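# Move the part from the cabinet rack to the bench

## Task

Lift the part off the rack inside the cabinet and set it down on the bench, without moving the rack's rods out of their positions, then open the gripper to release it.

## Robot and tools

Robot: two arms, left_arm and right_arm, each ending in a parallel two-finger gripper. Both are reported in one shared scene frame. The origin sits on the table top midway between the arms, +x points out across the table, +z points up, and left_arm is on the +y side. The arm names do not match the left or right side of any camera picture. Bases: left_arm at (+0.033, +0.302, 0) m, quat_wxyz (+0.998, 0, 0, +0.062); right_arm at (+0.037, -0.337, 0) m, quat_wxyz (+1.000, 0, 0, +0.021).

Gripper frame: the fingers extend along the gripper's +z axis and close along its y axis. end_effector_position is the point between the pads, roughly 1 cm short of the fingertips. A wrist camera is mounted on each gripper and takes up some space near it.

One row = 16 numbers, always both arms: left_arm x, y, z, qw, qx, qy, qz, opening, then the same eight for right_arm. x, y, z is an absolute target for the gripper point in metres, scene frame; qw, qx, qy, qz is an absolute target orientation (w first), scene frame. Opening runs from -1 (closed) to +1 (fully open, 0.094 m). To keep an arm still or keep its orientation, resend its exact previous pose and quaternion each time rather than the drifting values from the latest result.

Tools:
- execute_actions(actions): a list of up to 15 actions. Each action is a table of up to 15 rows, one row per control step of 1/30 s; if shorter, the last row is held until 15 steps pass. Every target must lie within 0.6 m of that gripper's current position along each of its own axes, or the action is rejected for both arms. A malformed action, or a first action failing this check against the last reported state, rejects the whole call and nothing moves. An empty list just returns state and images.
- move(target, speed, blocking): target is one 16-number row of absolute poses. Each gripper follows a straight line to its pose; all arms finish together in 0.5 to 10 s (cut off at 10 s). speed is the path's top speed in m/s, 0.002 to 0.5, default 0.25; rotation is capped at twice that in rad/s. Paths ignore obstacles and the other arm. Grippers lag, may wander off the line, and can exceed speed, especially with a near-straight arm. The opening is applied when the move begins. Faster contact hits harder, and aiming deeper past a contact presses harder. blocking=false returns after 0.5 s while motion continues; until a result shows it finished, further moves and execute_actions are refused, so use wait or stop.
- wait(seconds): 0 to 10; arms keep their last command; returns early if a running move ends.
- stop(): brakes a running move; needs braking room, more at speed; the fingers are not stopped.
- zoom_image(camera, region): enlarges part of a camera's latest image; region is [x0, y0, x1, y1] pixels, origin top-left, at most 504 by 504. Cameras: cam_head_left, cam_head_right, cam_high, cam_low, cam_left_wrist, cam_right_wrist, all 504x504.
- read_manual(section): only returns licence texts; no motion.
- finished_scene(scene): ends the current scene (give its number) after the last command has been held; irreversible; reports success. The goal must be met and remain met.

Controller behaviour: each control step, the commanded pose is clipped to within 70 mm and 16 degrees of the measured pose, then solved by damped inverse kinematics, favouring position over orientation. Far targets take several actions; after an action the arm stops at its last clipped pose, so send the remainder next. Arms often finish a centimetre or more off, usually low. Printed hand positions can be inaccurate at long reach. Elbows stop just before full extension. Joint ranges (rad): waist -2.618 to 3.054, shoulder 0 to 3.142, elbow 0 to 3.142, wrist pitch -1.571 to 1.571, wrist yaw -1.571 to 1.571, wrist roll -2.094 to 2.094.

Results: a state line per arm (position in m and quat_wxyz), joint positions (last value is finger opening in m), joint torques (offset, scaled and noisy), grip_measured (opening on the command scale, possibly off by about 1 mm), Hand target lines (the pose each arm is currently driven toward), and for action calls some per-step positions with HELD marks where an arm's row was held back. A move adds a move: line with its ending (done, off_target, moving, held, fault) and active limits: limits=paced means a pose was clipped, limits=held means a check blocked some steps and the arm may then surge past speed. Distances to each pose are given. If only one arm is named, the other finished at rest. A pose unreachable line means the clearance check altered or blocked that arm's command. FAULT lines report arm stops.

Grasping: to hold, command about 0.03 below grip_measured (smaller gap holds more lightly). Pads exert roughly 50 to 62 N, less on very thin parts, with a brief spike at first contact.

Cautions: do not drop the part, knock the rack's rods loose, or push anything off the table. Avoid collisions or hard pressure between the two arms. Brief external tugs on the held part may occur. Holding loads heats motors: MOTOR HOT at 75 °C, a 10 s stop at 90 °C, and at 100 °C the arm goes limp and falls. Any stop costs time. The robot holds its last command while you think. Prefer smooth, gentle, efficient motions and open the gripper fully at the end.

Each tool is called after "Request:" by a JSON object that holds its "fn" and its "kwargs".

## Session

Request:
{"fn": "execute_actions", "kwargs": {"actions": []}}

Scene clock: 0.00 s.
left_arm: end_effector_position=(+0.3444, +0.3635, +0.3561) grip_measured=+1.000 end_effector_quat_wxyz=(+0.133, +0.785, -0.340, +0.500) | right_arm: end_effector_position=(+0.2981, +0.2232, +0.3622) grip_measured=+1.000 end_effector_quat_wxyz=(-0.498, +0.598, -0.367, +0.510)
Joint positions: left_arm=[ 0.579  1.499  1.766 -1.477  1.051 -1.833  0.094] | right_arm=[ 1.359  2.383  2.368  0.055  1.178 -1.855  0.094]
Joint velocities: left_arm=[ 0.012 -0.007  0.002 -0.066 -0.037 -0.007  0.   ] | right_arm=[ 0.007  0.007 -0.002  0.037  0.037  0.022  0.   ]
Joint torques (N m, as the arm reports them, + toward a larger angle): no reading
Hand target (left_arm): +0.343, +0.361, +0.365; +0.125, +0.777, -0.347, +0.510
Hand target (right_arm): +0.298, +0.222, +0.366; -0.500, +0.597, -0.368, +0.508

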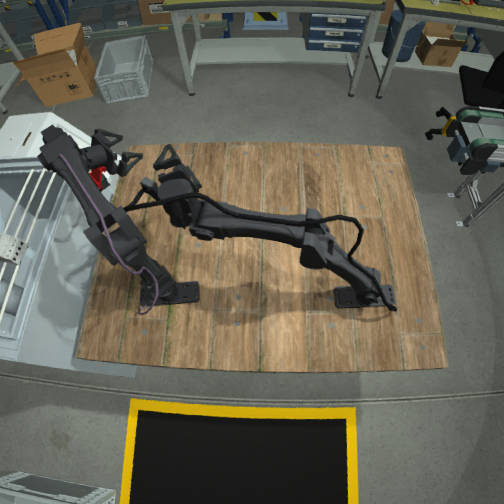

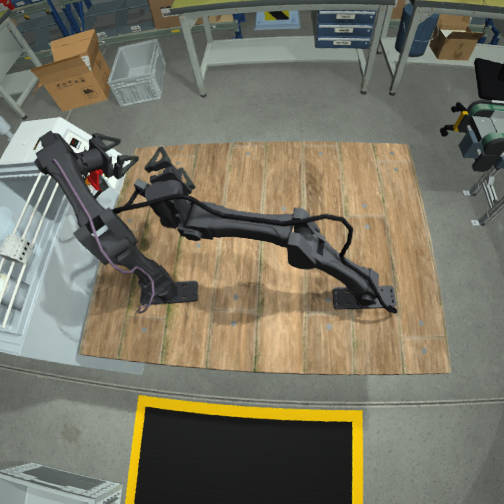

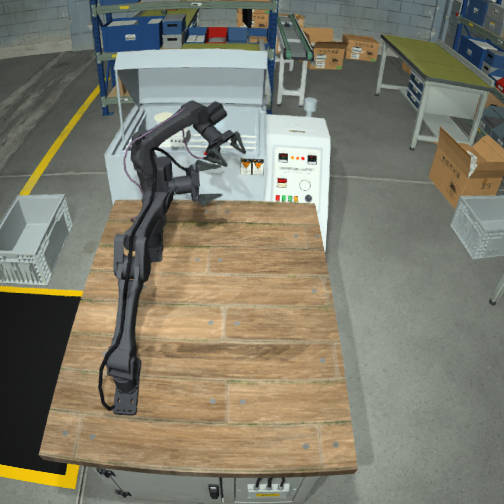

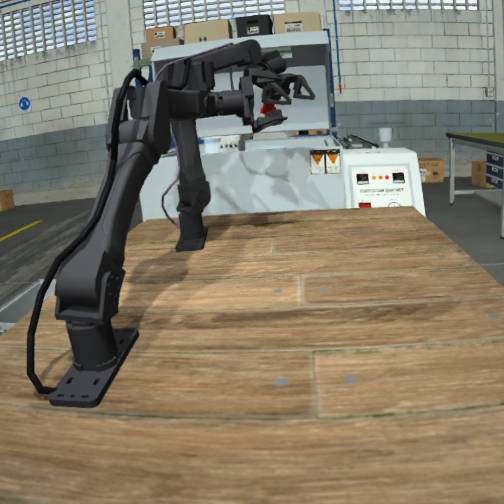

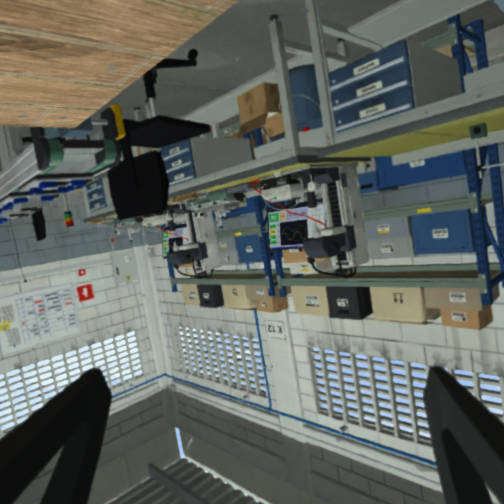

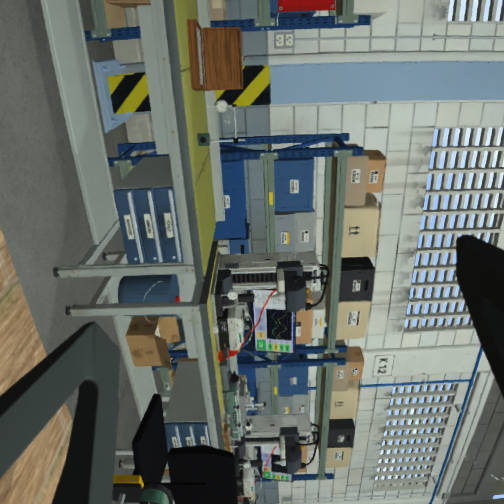

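Request:
{"fn": "move", "kwargs": {"target": [0.11,0.72,0.38,-0.327,0.627,-0.627,-0.327,1, 0.32,-0.05,0.36,-0.498,0.598,-0.367,0.510,1], "speed": 0.3}}

Scene clock: 8.13 s.
left_arm: end_effector_position=(+0.1214, +0.7247, +0.3612) grip_measured=+1.000 end_effector_quat_wxyz=(+0.304, -0.629, +0.643, +0.313) | right_arm: end_effector_position=(+0.3200, -0.0443, +0.3647) grip_measured=+1.000 end_effector_quat_wxyz=(-0.499, +0.595, -0.366, +0.513)
Joint positions: left_arm=[ 1.14   1.605  1.925 -1.012 -0.243 -0.17   0.094] | right_arm=[ 1.117  1.319  1.012  0.347  0.939 -1.851  0.094]
Joint velocities: left_arm=[-0.002 -0.002 -0.017 -0.022  0.037 -0.022  0.   ] | right_arm=[ 0.017  0.002  0.002 -0.007 -0.007 -0.007  0.   ]
Joint torques (N m, as the arm reports them, + toward a larger angle): left_arm=[ 0.78 -8.12  5.59  2.08 -0.05  0.  ] | right_arm=[-0.67 -6.63  6.    1.59 -0.11  0.11]
Hand target (left_arm): +0.116, +0.723, +0.378; -0.326, +0.624, -0.630, -0.328
Hand target (right_arm): +0.320, -0.049, +0.362; -0.498, +0.598, -0.367, +0.510
Off the commanded pose (left_arm): 0.023 m, 4 deg.
Off the commanded pose (right_arm): 0.007 m, 0 deg.
move: off_target (left_arm); limits=paced

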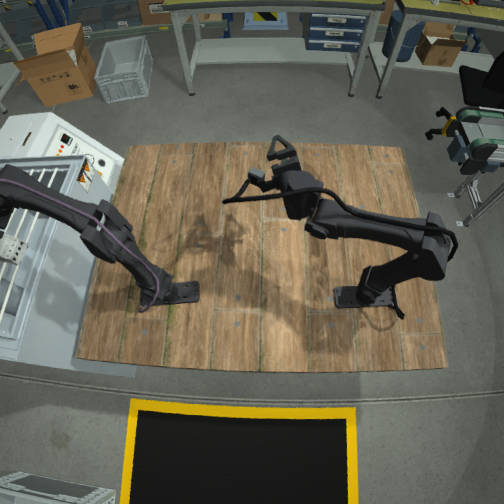

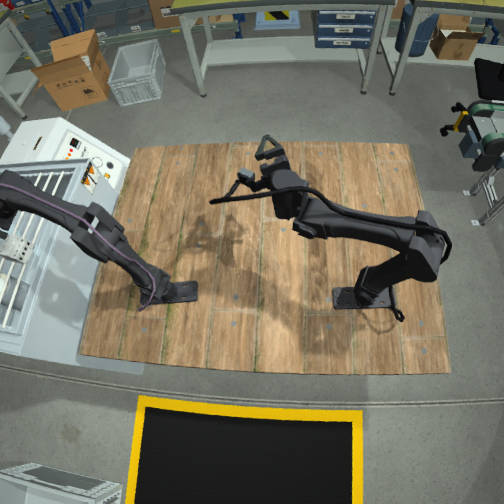

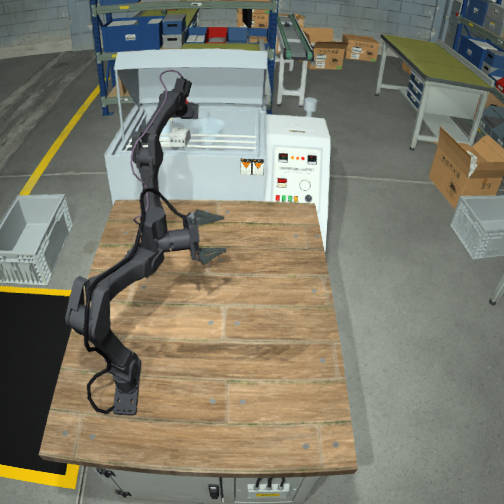

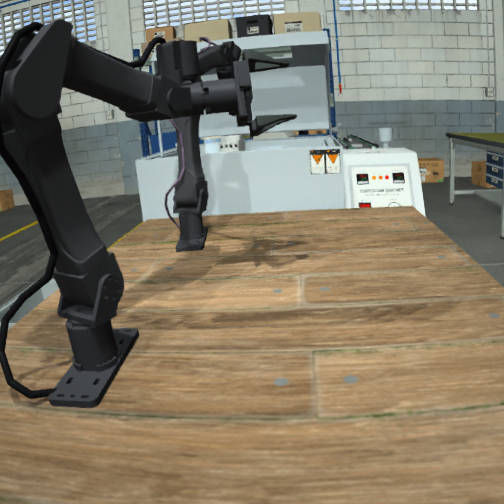

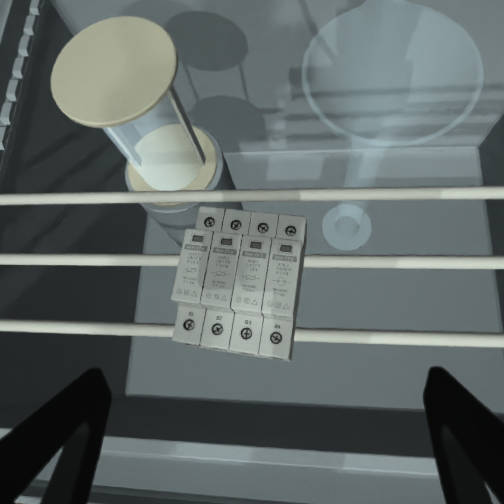

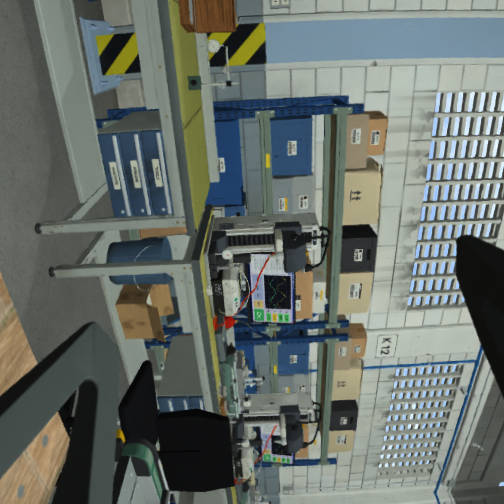

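Request:
{"fn": "move", "kwargs": {"target": [0.091,0.758,0.285,-0.354,0.570,-0.679,-0.297,1, 0.32,-0.05,0.36,-0.498,0.598,-0.367,0.510,1], "speed": 0.15}}

Scene clock: 15.97 s.
left_arm: end_effector_position=(+0.0930, +0.7580, +0.2630) grip_measured=+1.000 end_effector_quat_wxyz=(+0.330, -0.582, +0.690, +0.276) | right_arm: end_effector_position=(+0.3199, -0.0439, +0.3646) grip_measured=+1.000 end_effector_quat_wxyz=(-0.499, +0.596, -0.365, +0.512)
Joint positions: left_arm=[ 1.333  1.562  1.469 -0.587  0.046  0.033  0.094] | right_arm=[ 1.117  1.319  1.012  0.346  0.937 -1.851  0.094]
Joint velocities: left_arm=[-0.012 -0.007 -0.012 -0.022 -0.051 -0.022  0.   ] | right_arm=[ 0.002 -0.012  0.007 -0.037  0.022 -0.051  0.   ]
Joint torques (N m, as the arm reports them, + toward a larger angle): left_arm=[ 0.42 -8.87  6.95  2.15  0.12  0.04] | right_arm=[-0.83 -6.81  5.41  1.65 -0.14  0.11]
Hand target (left_arm): +0.091, +0.757, +0.285; +0.354, -0.570, +0.679, +0.297
Hand target (right_arm): +0.320, -0.050, +0.360; -0.498, +0.598, -0.367, +0.510
Off the commanded pose (left_arm): 0.022 m, 4 deg.
Off the commanded pose (right_arm): 0.008 m, 0 deg.
move: off_target (left_arm)

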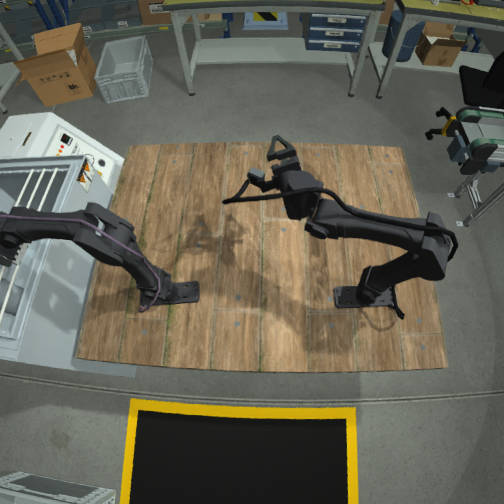

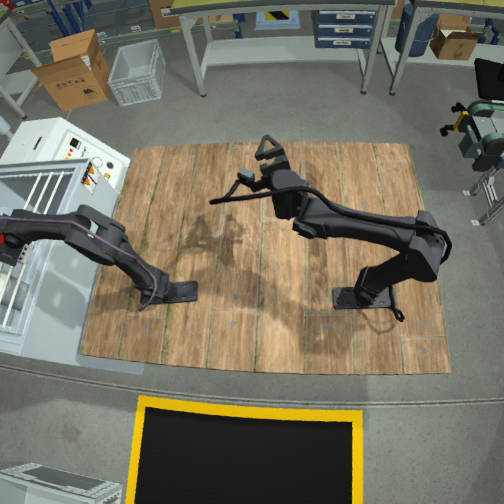

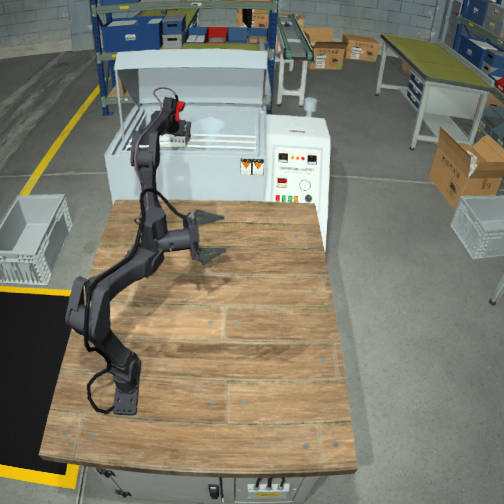

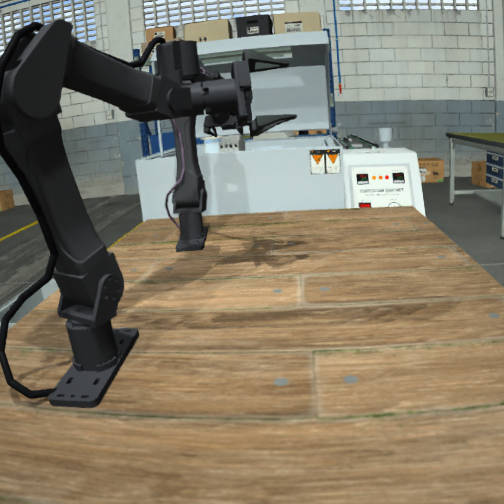

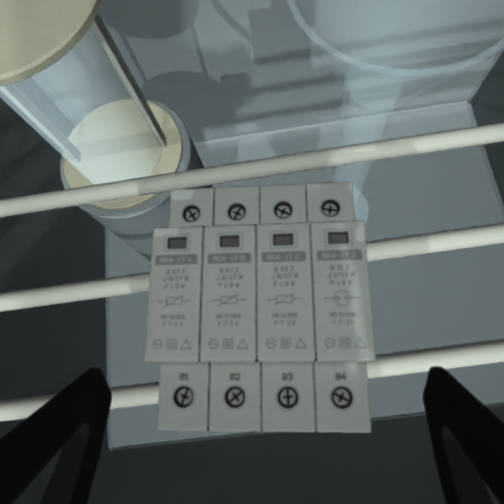

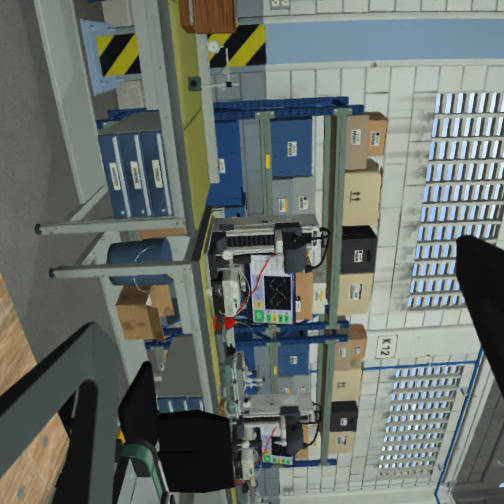

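Request:
{"fn": "move", "kwargs": {"target": [0.093,0.783,0.252,-0.354,0.570,-0.679,-0.297,1, 0.32,-0.05,0.36,-0.498,0.598,-0.367,0.510,1], "speed": 0.05}}

Scene clock: 21.47 s.
left_arm: end_effector_position=(+0.0958, +0.7776, +0.2482) grip_measured=+1.000 end_effector_quat_wxyz=(+0.344, -0.575, +0.685, +0.288) | right_arm: end_effector_position=(+0.3199, -0.0439, +0.3646) grip_measured=+1.000 end_effector_quat_wxyz=(-0.499, +0.596, -0.365, +0.512)
Joint positions: left_arm=[ 1.333  1.606  1.423 -0.46   0.049  0.035  0.094] | right_arm=[ 1.117  1.319  1.012  0.346  0.937 -1.851  0.094]
Joint velocities: left_arm=[-0.007 -0.002 -0.012  0.051 -0.037  0.022  0.   ] | right_arm=[ 0.002 -0.017 -0.012  0.022  0.007  0.022  0.   ]
Joint torques (N m, as the arm reports them, + toward a larger angle): left_arm=[ 0.7  -6.6   7.12  2.2   0.09  0.05] | right_arm=[-0.82 -6.81  5.41  1.65 -0.13  0.12]
Hand target (left_arm): +0.093, +0.783, +0.252; +0.354, -0.570, +0.679, +0.297
Hand target (right_arm): +0.320, -0.050, +0.360; -0.498, +0.598, -0.367, +0.510
Off the commanded pose (left_arm): 0.007 m, 2 deg.
Off the commanded pose (right_arm): 0.008 m, 0 deg.
move: done

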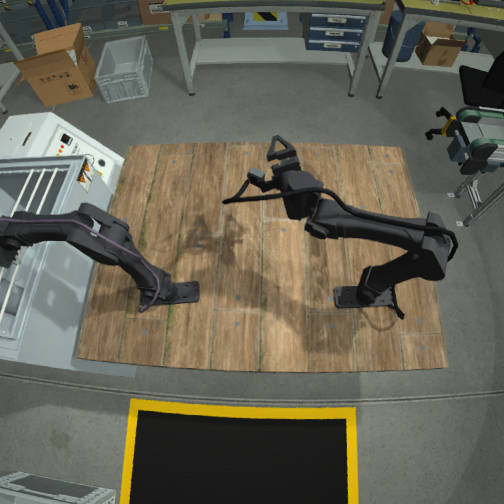

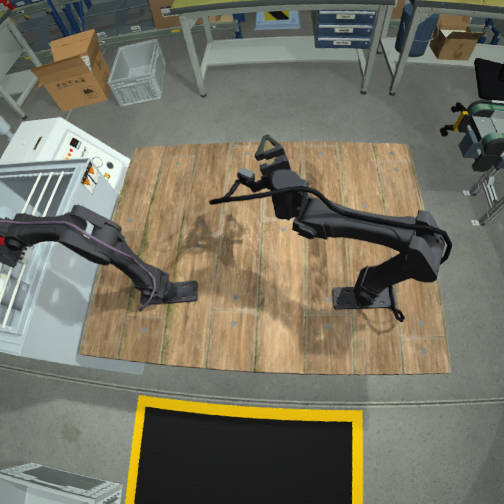

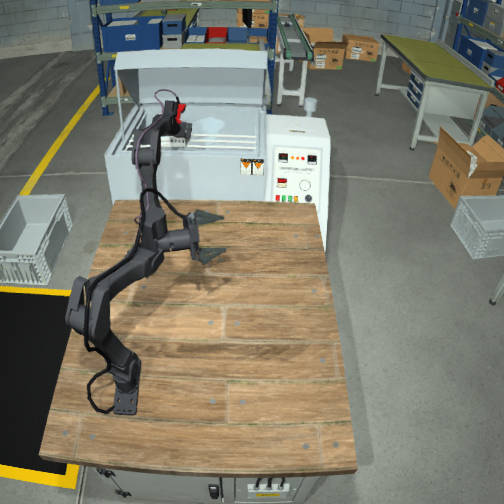

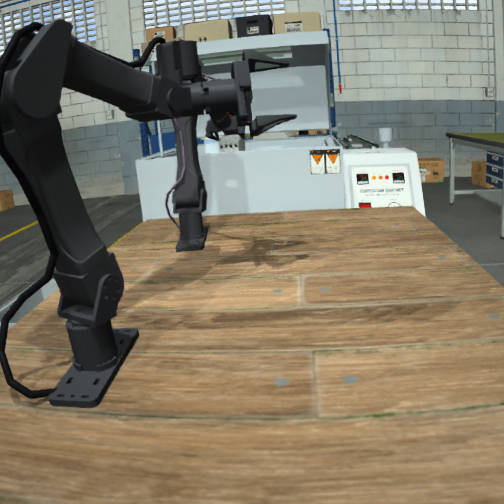

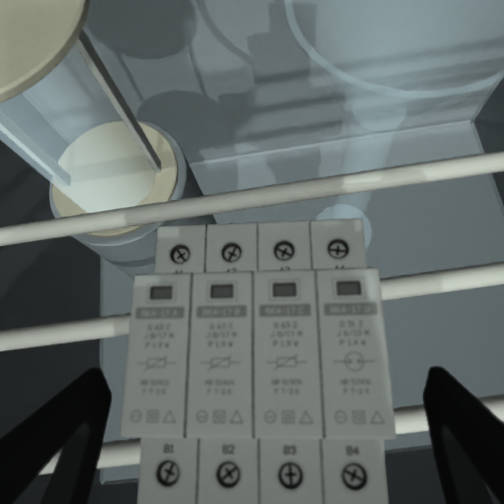

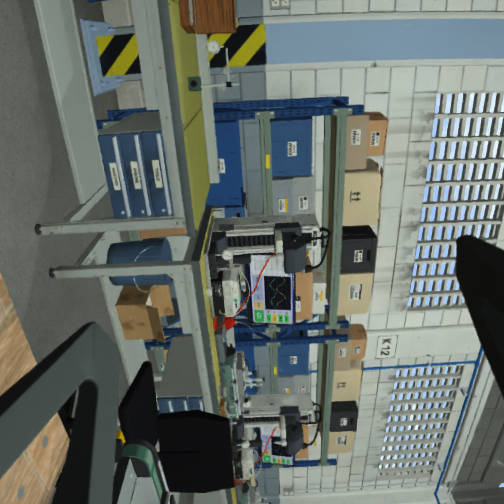

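Request:
{"fn": "move", "kwargs": {"target": [0.093,0.785,0.233,-0.354,0.570,-0.679,-0.297,1, 0.32,-0.05,0.36,-0.498,0.598,-0.367,0.510,1], "speed": 0.04}}

Scene clock: 25.23 s.
left_arm: end_effector_position=(+0.0963, +0.7789, +0.2322) grip_measured=+1.000 end_effector_quat_wxyz=(+0.346, -0.573, +0.684, +0.289) | right_arm: end_effector_position=(+0.3199, -0.0439, +0.3646) grip_measured=+1.000 end_effector_quat_wxyz=(-0.499, +0.596, -0.365, +0.512)
Joint positions: left_arm=[ 1.333  1.606  1.355 -0.384  0.05   0.036  0.094] | right_arm=[ 1.117  1.319  1.012  0.346  0.937 -1.851  0.094]
Joint velocities: left_arm=[-0.012  0.012  0.002 -0.095 -0.007  0.037  0.   ] | right_arm=[-0.012  0.012  0.007 -0.037 -0.051 -0.051  0.   ]
Joint torques (N m, as the arm reports them, + toward a larger angle): left_arm=[ 0.76 -6.23  7.17  2.17  0.08  0.06] | right_arm=[-0.84 -6.81  5.41  1.65 -0.14  0.11]
Hand target (left_arm): +0.093, +0.785, +0.233; +0.354, -0.570, +0.679, +0.297
Hand target (right_arm): +0.320, -0.050, +0.360; -0.498, +0.598, -0.367, +0.510
Off the commanded pose (left_arm): 0.007 m, 1 deg.
Off the commanded pose (right_arm): 0.008 m, 0 deg.
move: done

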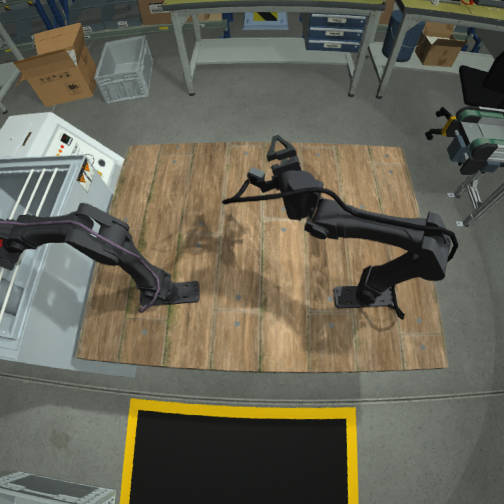

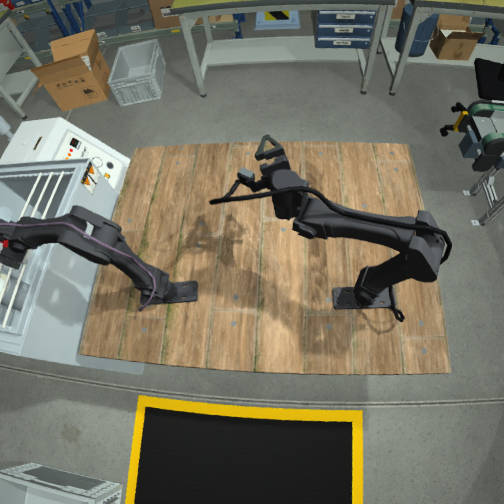

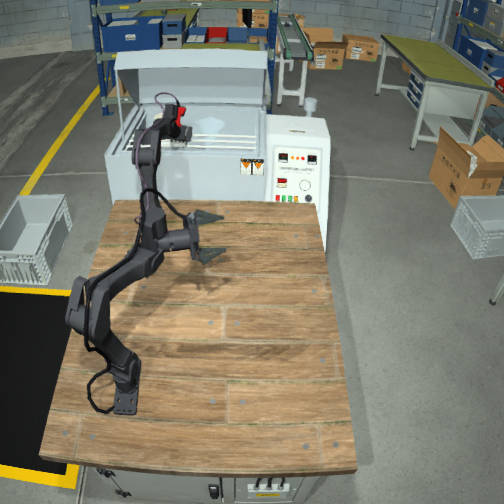

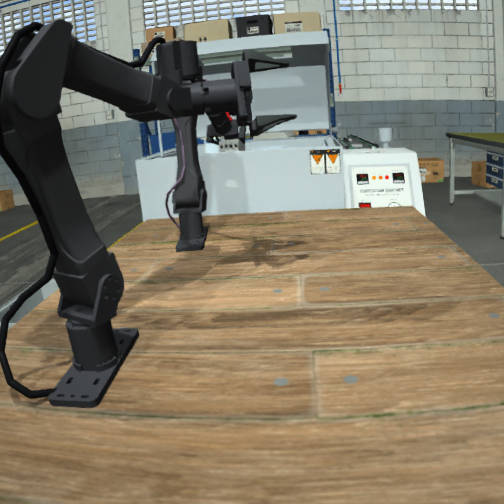

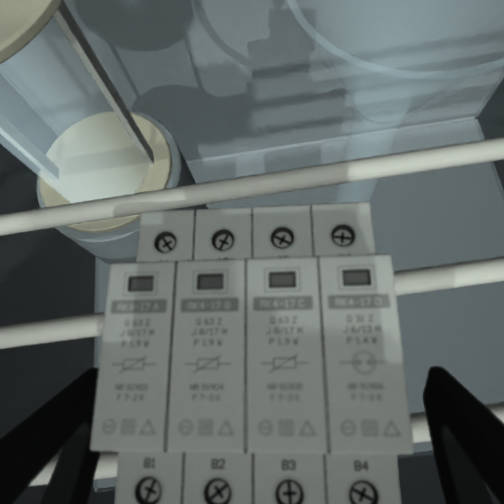

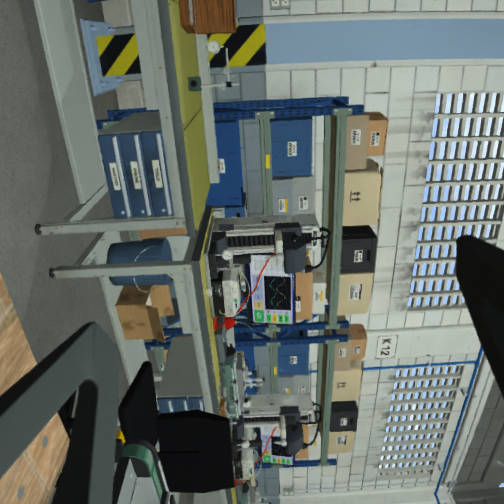

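Request:
{"fn": "execute_actions", "kwargs": {"actions": [[[0.093,0.785,0.233,-0.354,0.570,-0.679,-0.297,0.9, 0.32,-0.05,0.36,-0.498,0.598,-0.367,0.510,1],[0.093,0.785,0.233,-0.354,0.570,-0.679,-0.297,0.8, 0.32,-0.05,0.36,-0.498,0.598,-0.367,0.510,1],[0.093,0.785,0.233,-0.354,0.570,-0.679,-0.297,0.72, 0.32,-0.05,0.36,-0.498,0.598,-0.367,0.510,1],[0.093,0.785,0.233,-0.354,0.570,-0.679,-0.297,0.66, 0.32,-0.05,0.36,-0.498,0.598,-0.367,0.510,1],[0.093,0.785,0.233,-0.354,0.570,-0.679,-0.297,0.63, 0.32,-0.05,0.36,-0.498,0.598,-0.367,0.510,1],[0.093,0.785,0.233,-0.354,0.570,-0.679,-0.297,0.61, 0.32,-0.05,0.36,-0.498,0.598,-0.367,0.510,1],[0.093,0.785,0.233,-0.354,0.570,-0.679,-0.297,0.59, 0.32,-0.05,0.36,-0.498,0.598,-0.367,0.510,1],[0.093,0.785,0.233,-0.354,0.570,-0.679,-0.297,0.57, 0.32,-0.05,0.36,-0.498,0.598,-0.367,0.510,1],[0.093,0.785,0.233,-0.354,0.570,-0.679,-0.297,0.55, 0.32,-0.05,0.36,-0.498,0.598,-0.367,0.510,1],[0.093,0.785,0.233,-0.354,0.570,-0.679,-0.297,0.53, 0.32,-0.05,0.36,-0.498,0.598,-0.367,0.510,1],[0.093,0.785,0.233,-0.354,0.570,-0.679,-0.297,0.51, 0.32,-0.05,0.36,-0.498,0.598,-0.367,0.510,1],[0.093,0.785,0.233,-0.354,0.570,-0.679,-0.297,0.49, 0.32,-0.05,0.36,-0.498,0.598,-0.367,0.510,1],[0.093,0.785,0.233,-0.354,0.570,-0.679,-0.297,0.47, 0.32,-0.05,0.36,-0.498,0.598,-0.367,0.510,1]]]}}

Request:
{"fn": "move", "kwargs": {"target": [0.095,0.795,0.33,-0.412,0.542,-0.645,-0.345,0.47, 0.32,-0.05,0.36,-0.498,0.598,-0.367,0.510,1], "speed": 0.07}}

Scene clock: 38.20 s.
left_arm: end_effector_position=(+0.0952, +0.7793, +0.2326) grip_measured=+0.521 end_effector_quat_wxyz=(+0.347, -0.574, +0.683, +0.290) | right_arm: end_effector_position=(+0.3199, -0.0439, +0.3646) grip_measured=+1.000 end_effector_quat_wxyz=(-0.499, +0.596, -0.365, +0.512)
Joint positions: left_arm=[ 1.335  1.606  1.355 -0.382  0.05   0.036  0.071] | right_arm=[ 1.117  1.319  1.012  0.346  0.937 -1.851  0.094]
Joint velocities: left_arm=[-0.012  0.007  0.012  0.022  0.007 -0.051  0.   ] | right_arm=[ 0.002 -0.012 -0.007 -0.037  0.022 -0.051  0.   ]
Joint torques (N m, as the arm reports them, + toward a larger angle): left_arm=[ 0.67 -6.19  7.16  2.19  0.08  0.01] | right_arm=[-0.83 -6.81  5.41  1.66 -0.13  0.12]
Hand target (left_arm): +0.093, +0.785, +0.233; +0.354, -0.570, +0.679, +0.297
Hand target (right_arm): +0.320, -0.050, +0.360; -0.498, +0.598, -0.367, +0.510
Off the commanded pose (left_arm): 0.006 m, 1 deg.
Off the commanded pose (right_arm): 0.008 m, 0 deg.
Step readings (end_effector_position):
0: left_arm (+0.0963, +0.7792, +0.2325) | right_arm (+0.3199, -0.0439, +0.3646)
1: left_arm (+0.0963, +0.7792, +0.2325) | right_arm (+0.3199, -0.0439, +0.3646)
2: left_arm (+0.0963, +0.7792, +0.2325) | right_arm (+0.3199, -0.0439, +0.3646)
4: left_arm (+0.0963, +0.7792, +0.2325) | right_arm (+0.3199, -0.0439, +0.3646)
8: left_arm (+0.0962, +0.7792, +0.2325) | right_arm (+0.3199, -0.0439, +0.3646)
15: end_effector_position above

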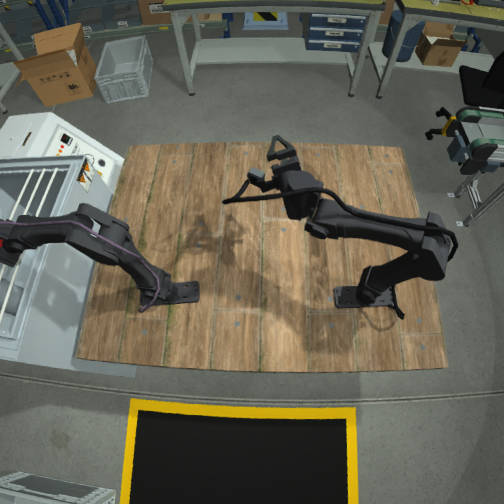

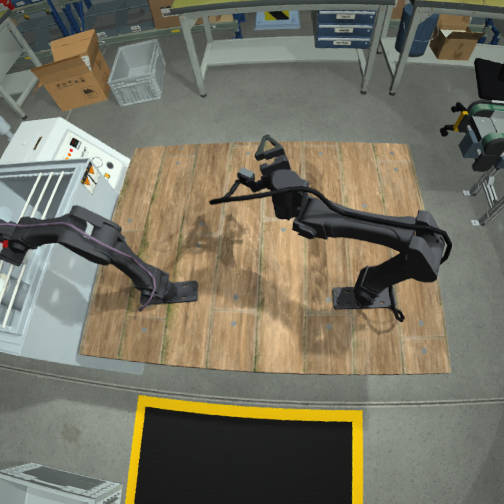

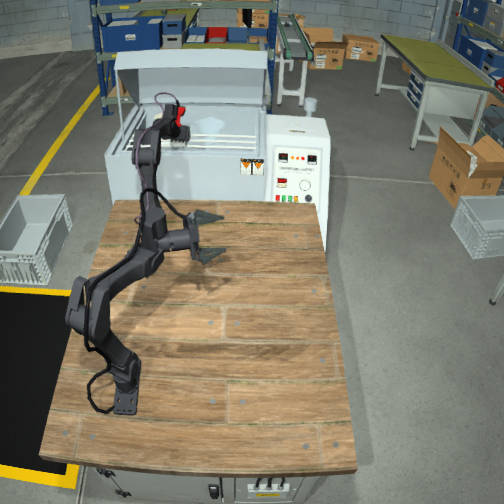

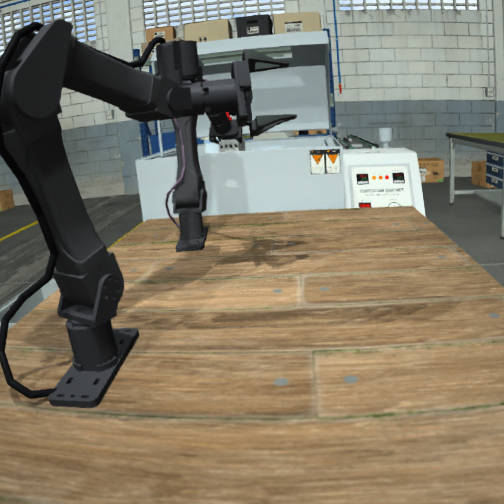

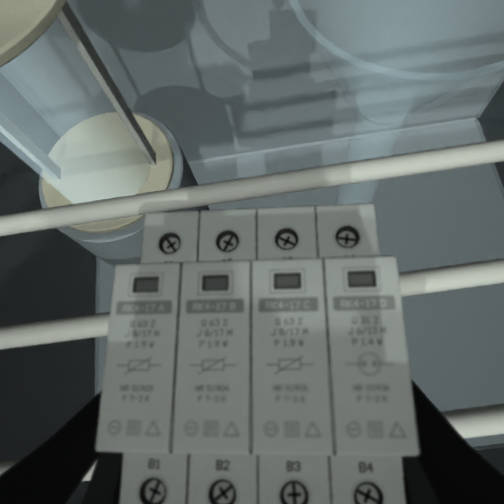

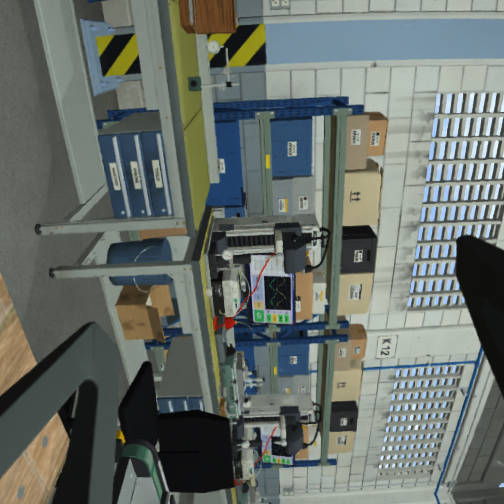

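Scene clock: 39.87 s.
left_arm: end_effector_position=(+0.0950, +0.7717, +0.2418) grip_measured=+0.521 end_effector_quat_wxyz=(+0.332, -0.580, +0.691, +0.275) | right_arm: end_effector_position=(+0.3199, -0.0439, +0.3646) grip_measured=+1.000 end_effector_quat_wxyz=(-0.499, +0.596, -0.365, +0.512)
Joint positions: left_arm=[ 1.335  1.606  1.428 -0.502  0.054  0.035  0.071] | right_arm=[ 1.117  1.319  1.012  0.346  0.937 -1.851  0.094]
Joint velocities: left_arm=[-0.002  0.012  0.007  0.022  0.037  0.051  0.002] | right_arm=[-0.007 -0.037 -0.012  0.022 -0.066  0.066  0.   ]
Joint torques (N m, as the arm reports them, + toward a larger angle): left_arm=[  0.6  -10.83  14.19   2.82   0.12  -0.06] | right_arm=[-0.83 -6.81  5.41  1.65 -0.13  0.12]
Hand target (left_arm): +0.094, +0.783, +0.327; +0.411, -0.542, +0.647, +0.346
Hand target (right_arm): +0.320, -0.050, +0.360; -0.498, +0.598, -0.367, +0.510
Off the commanded pose (left_arm): 0.091 m, 14 deg; position clipped at the last step of the last action.
Off the commanded pose (right_arm): 0.008 m, 0 deg.
move: off_target (left_arm); limits=paced

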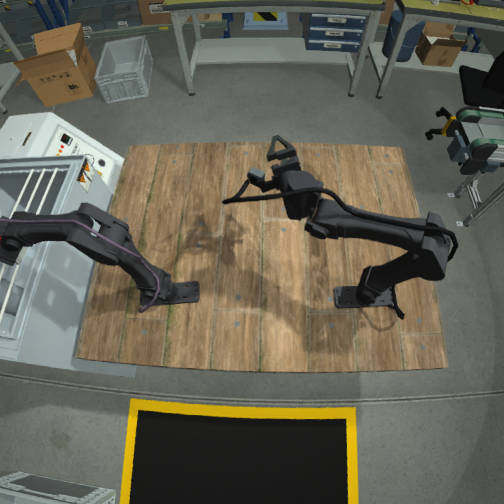

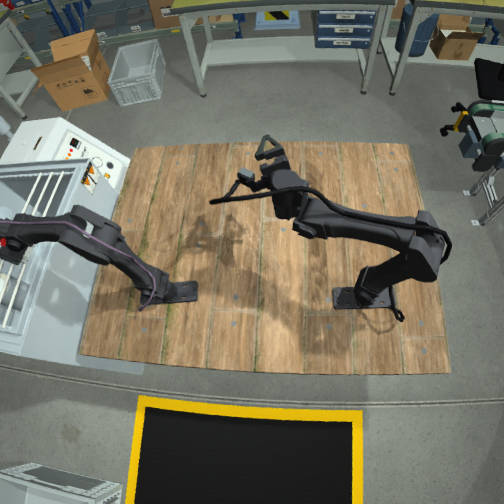

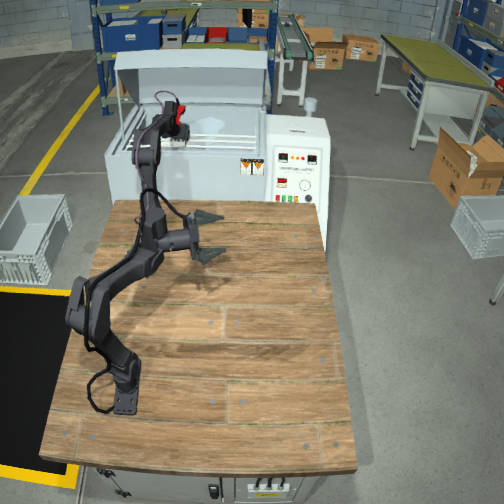

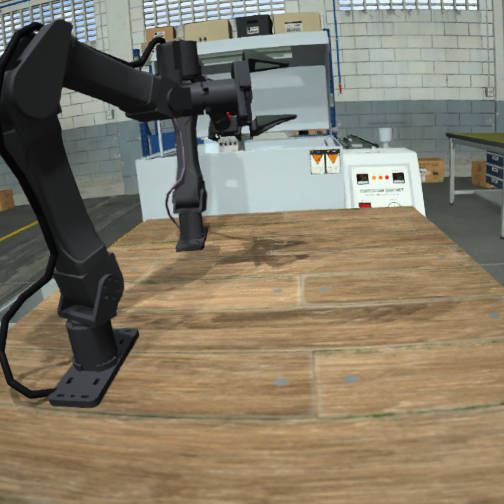

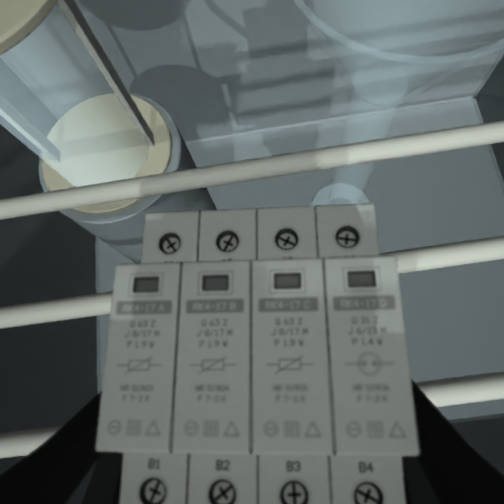

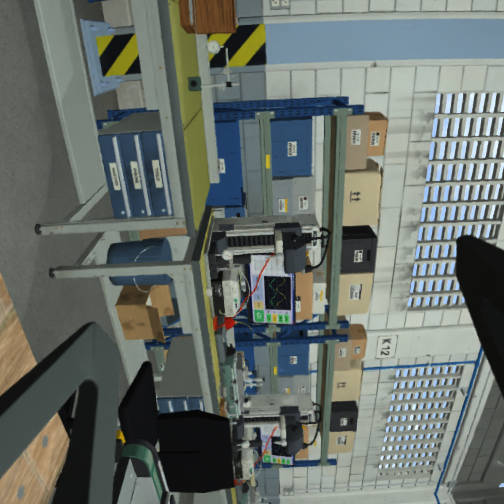

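Request:
{"fn": "execute_actions", "kwargs": {"actions": [[[0.095,0.782,0.331,-0.412,0.542,-0.645,-0.345,0.47, 0.32,-0.05,0.36,-0.498,0.598,-0.367,0.510,1],[0.095,0.781,0.335,-0.412,0.542,-0.645,-0.345,0.47, 0.32,-0.05,0.36,-0.498,0.598,-0.367,0.510,1],[0.095,0.780,0.339,-0.412,0.542,-0.645,-0.345,0.47, 0.32,-0.05,0.36,-0.498,0.598,-0.367,0.510,1],[0.095,0.778,0.343,-0.412,0.542,-0.645,-0.345,0.47, 0.32,-0.05,0.36,-0.498,0.598,-0.367,0.510,1],[0.095,0.776,0.347,-0.412,0.542,-0.645,-0.345,0.47, 0.32,-0.05,0.36,-0.498,0.598,-0.367,0.510,1],[0.095,0.774,0.351,-0.412,0.542,-0.645,-0.345,0.47, 0.32,-0.05,0.36,-0.498,0.598,-0.367,0.510,1],[0.095,0.772,0.355,-0.412,0.542,-0.645,-0.345,0.47, 0.32,-0.05,0.36,-0.498,0.598,-0.367,0.510,1],[0.095,0.770,0.359,-0.412,0.542,-0.645,-0.345,0.47, 0.32,-0.05,0.36,-0.498,0.598,-0.367,0.510,1],[0.095,0.768,0.363,-0.412,0.542,-0.645,-0.345,0.47, 0.32,-0.05,0.36,-0.498,0.598,-0.367,0.510,1],[0.095,0.766,0.367,-0.412,0.542,-0.645,-0.345,0.47, 0.32,-0.05,0.36,-0.498,0.598,-0.367,0.510,1],[0.095,0.764,0.371,-0.412,0.542,-0.645,-0.345,0.47, 0.32,-0.05,0.36,-0.498,0.598,-0.367,0.510,1],[0.095,0.762,0.375,-0.412,0.542,-0.645,-0.345,0.47, 0.32,-0.05,0.36,-0.498,0.598,-0.367,0.510,1],[0.095,0.760,0.379,-0.412,0.542,-0.645,-0.345,0.47, 0.32,-0.05,0.36,-0.498,0.598,-0.367,0.510,1],[0.095,0.758,0.383,-0.412,0.542,-0.645,-0.345,0.47, 0.32,-0.05,0.36,-0.498,0.598,-0.367,0.510,1],[0.095,0.756,0.387,-0.412,0.542,-0.645,-0.345,0.47, 0.32,-0.05,0.36,-0.498,0.598,-0.367,0.510,1]],[[0.095,0.754,0.391,-0.412,0.542,-0.645,-0.345,0.47, 0.32,-0.05,0.36,-0.498,0.598,-0.367,0.510,1],[0.095,0.752,0.395,-0.412,0.542,-0.645,-0.345,0.47, 0.32,-0.05,0.36,-0.498,0.598,-0.367,0.510,1],[0.095,0.750,0.40,-0.412,0.542,-0.645,-0.345,0.47, 0.32,-0.05,0.36,-0.498,0.598,-0.367,0.510,1]]]}}

Scene clock: 53.37 s.
left_arm: end_effector_position=(+0.0907, +0.7341, +0.3155) grip_measured=+0.521 end_effector_quat_wxyz=(+0.345, -0.576, +0.684, +0.286) | right_arm: end_effector_position=(+0.3199, -0.0439, +0.3646) grip_measured=+1.000 end_effector_quat_wxyz=(-0.499, +0.596, -0.365, +0.512)
Joint positions: left_arm=[ 1.335  1.492  1.585 -0.736  0.054  0.031  0.071] | right_arm=[ 1.117  1.319  1.012  0.346  0.937 -1.851  0.094]
Joint velocities: left_arm=[ 0.007 -0.017  0.589 -0.579 -0.022 -0.037 -0.001] | right_arm=[ 0.002 -0.007 -0.002 -0.066 -0.007 -0.022  0.   ]
Joint torques (N m, as the arm reports them, + toward a larger angle): left_arm=[-0.49 -7.44 14.27  3.13  0.03 -0.08] | right_arm=[-0.83 -6.81  5.42  1.66 -0.13  0.12]
Hand target (left_arm): +0.093, +0.738, +0.392; +0.412, -0.542, +0.646, +0.346
Hand target (right_arm): +0.320, -0.050, +0.360; -0.498, +0.598, -0.367, +0.510
Off the commanded pose (left_arm): 0.086 m, 12 deg; position clipped at the last step of the last action.
Off the commanded pose (right_arm): 0.008 m, 0 deg.
Step readings (end_effector_position; steps 1 to 15: 1st action; 16 to 30: 2nd action):
0: left_arm (+0.0950, +0.7720, +0.2428) | right_arm (+0.3199, -0.0439, +0.3646)
1: left_arm (+0.0950, +0.7717, +0.2438) | right_arm (+0.3199, -0.0439, +0.3646)
2: left_arm (+0.0948, +0.7706, +0.2444) | right_arm (+0.3199, -0.0439, +0.3646)
4: left_arm (+0.0945, +0.7674, +0.2487) | right_arm (+0.3199, -0.0439, +0.3646)
8: left_arm (+0.0937, +0.7603, +0.2608) | right_arm (+0.3199, -0.0439, +0.3646)
15: left_arm (+0.0924, +0.7485, +0.2745) | right_arm (+0.3199, -0.0439, +0.3646)
16: left_arm (+0.0922, +0.7469, +0.2760) | right_arm (+0.3199, -0.0439, +0.3646)
17: left_arm (+0.0920, +0.7454, +0.2779) | right_arm (+0.3199, -0.0439, +0.3646)
19: left_arm (+0.0916, +0.7421, +0.2812) | right_arm (+0.3199, -0.0439, +0.3646)
23: left_arm (+0.0912, +0.7381, +0.2895) | right_arm (+0.3199, -0.0439, +0.3646)
30: end_effector_position above

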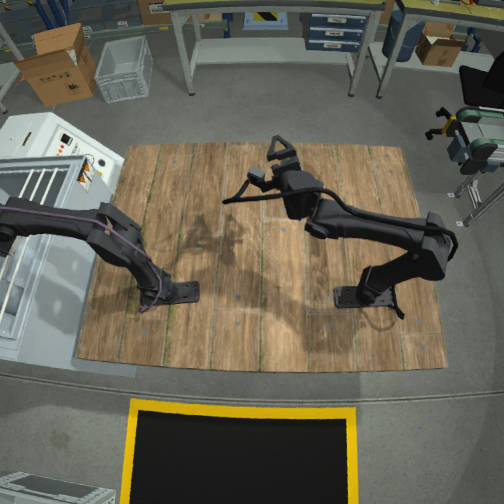

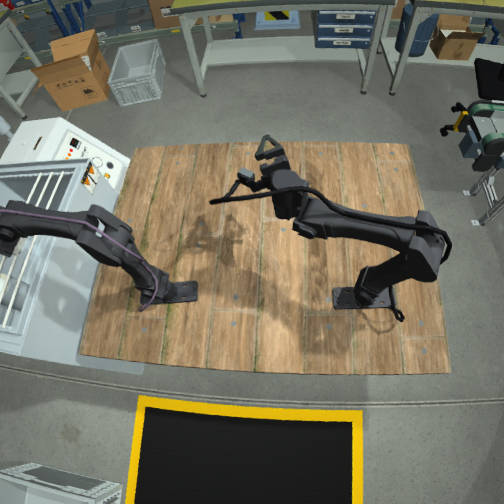

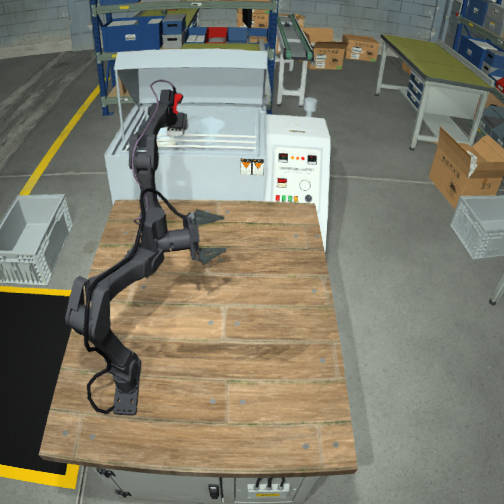

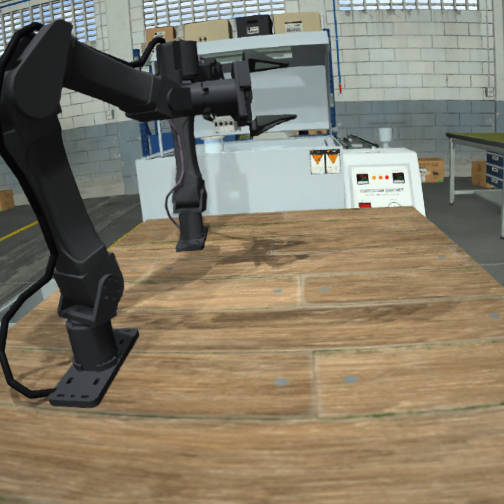

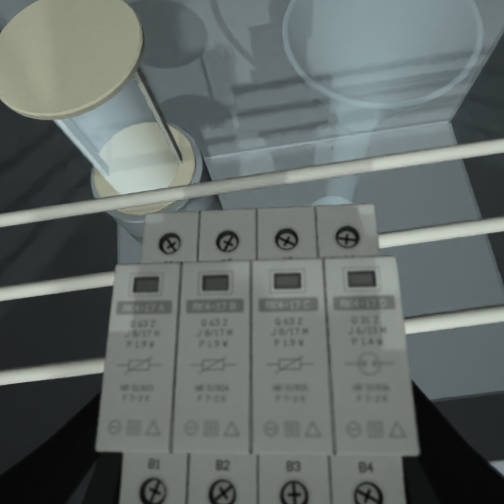

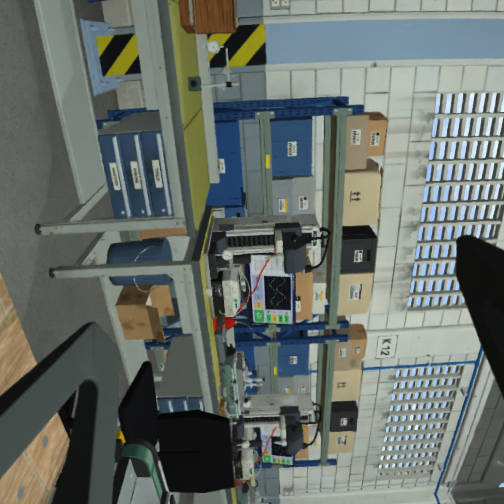

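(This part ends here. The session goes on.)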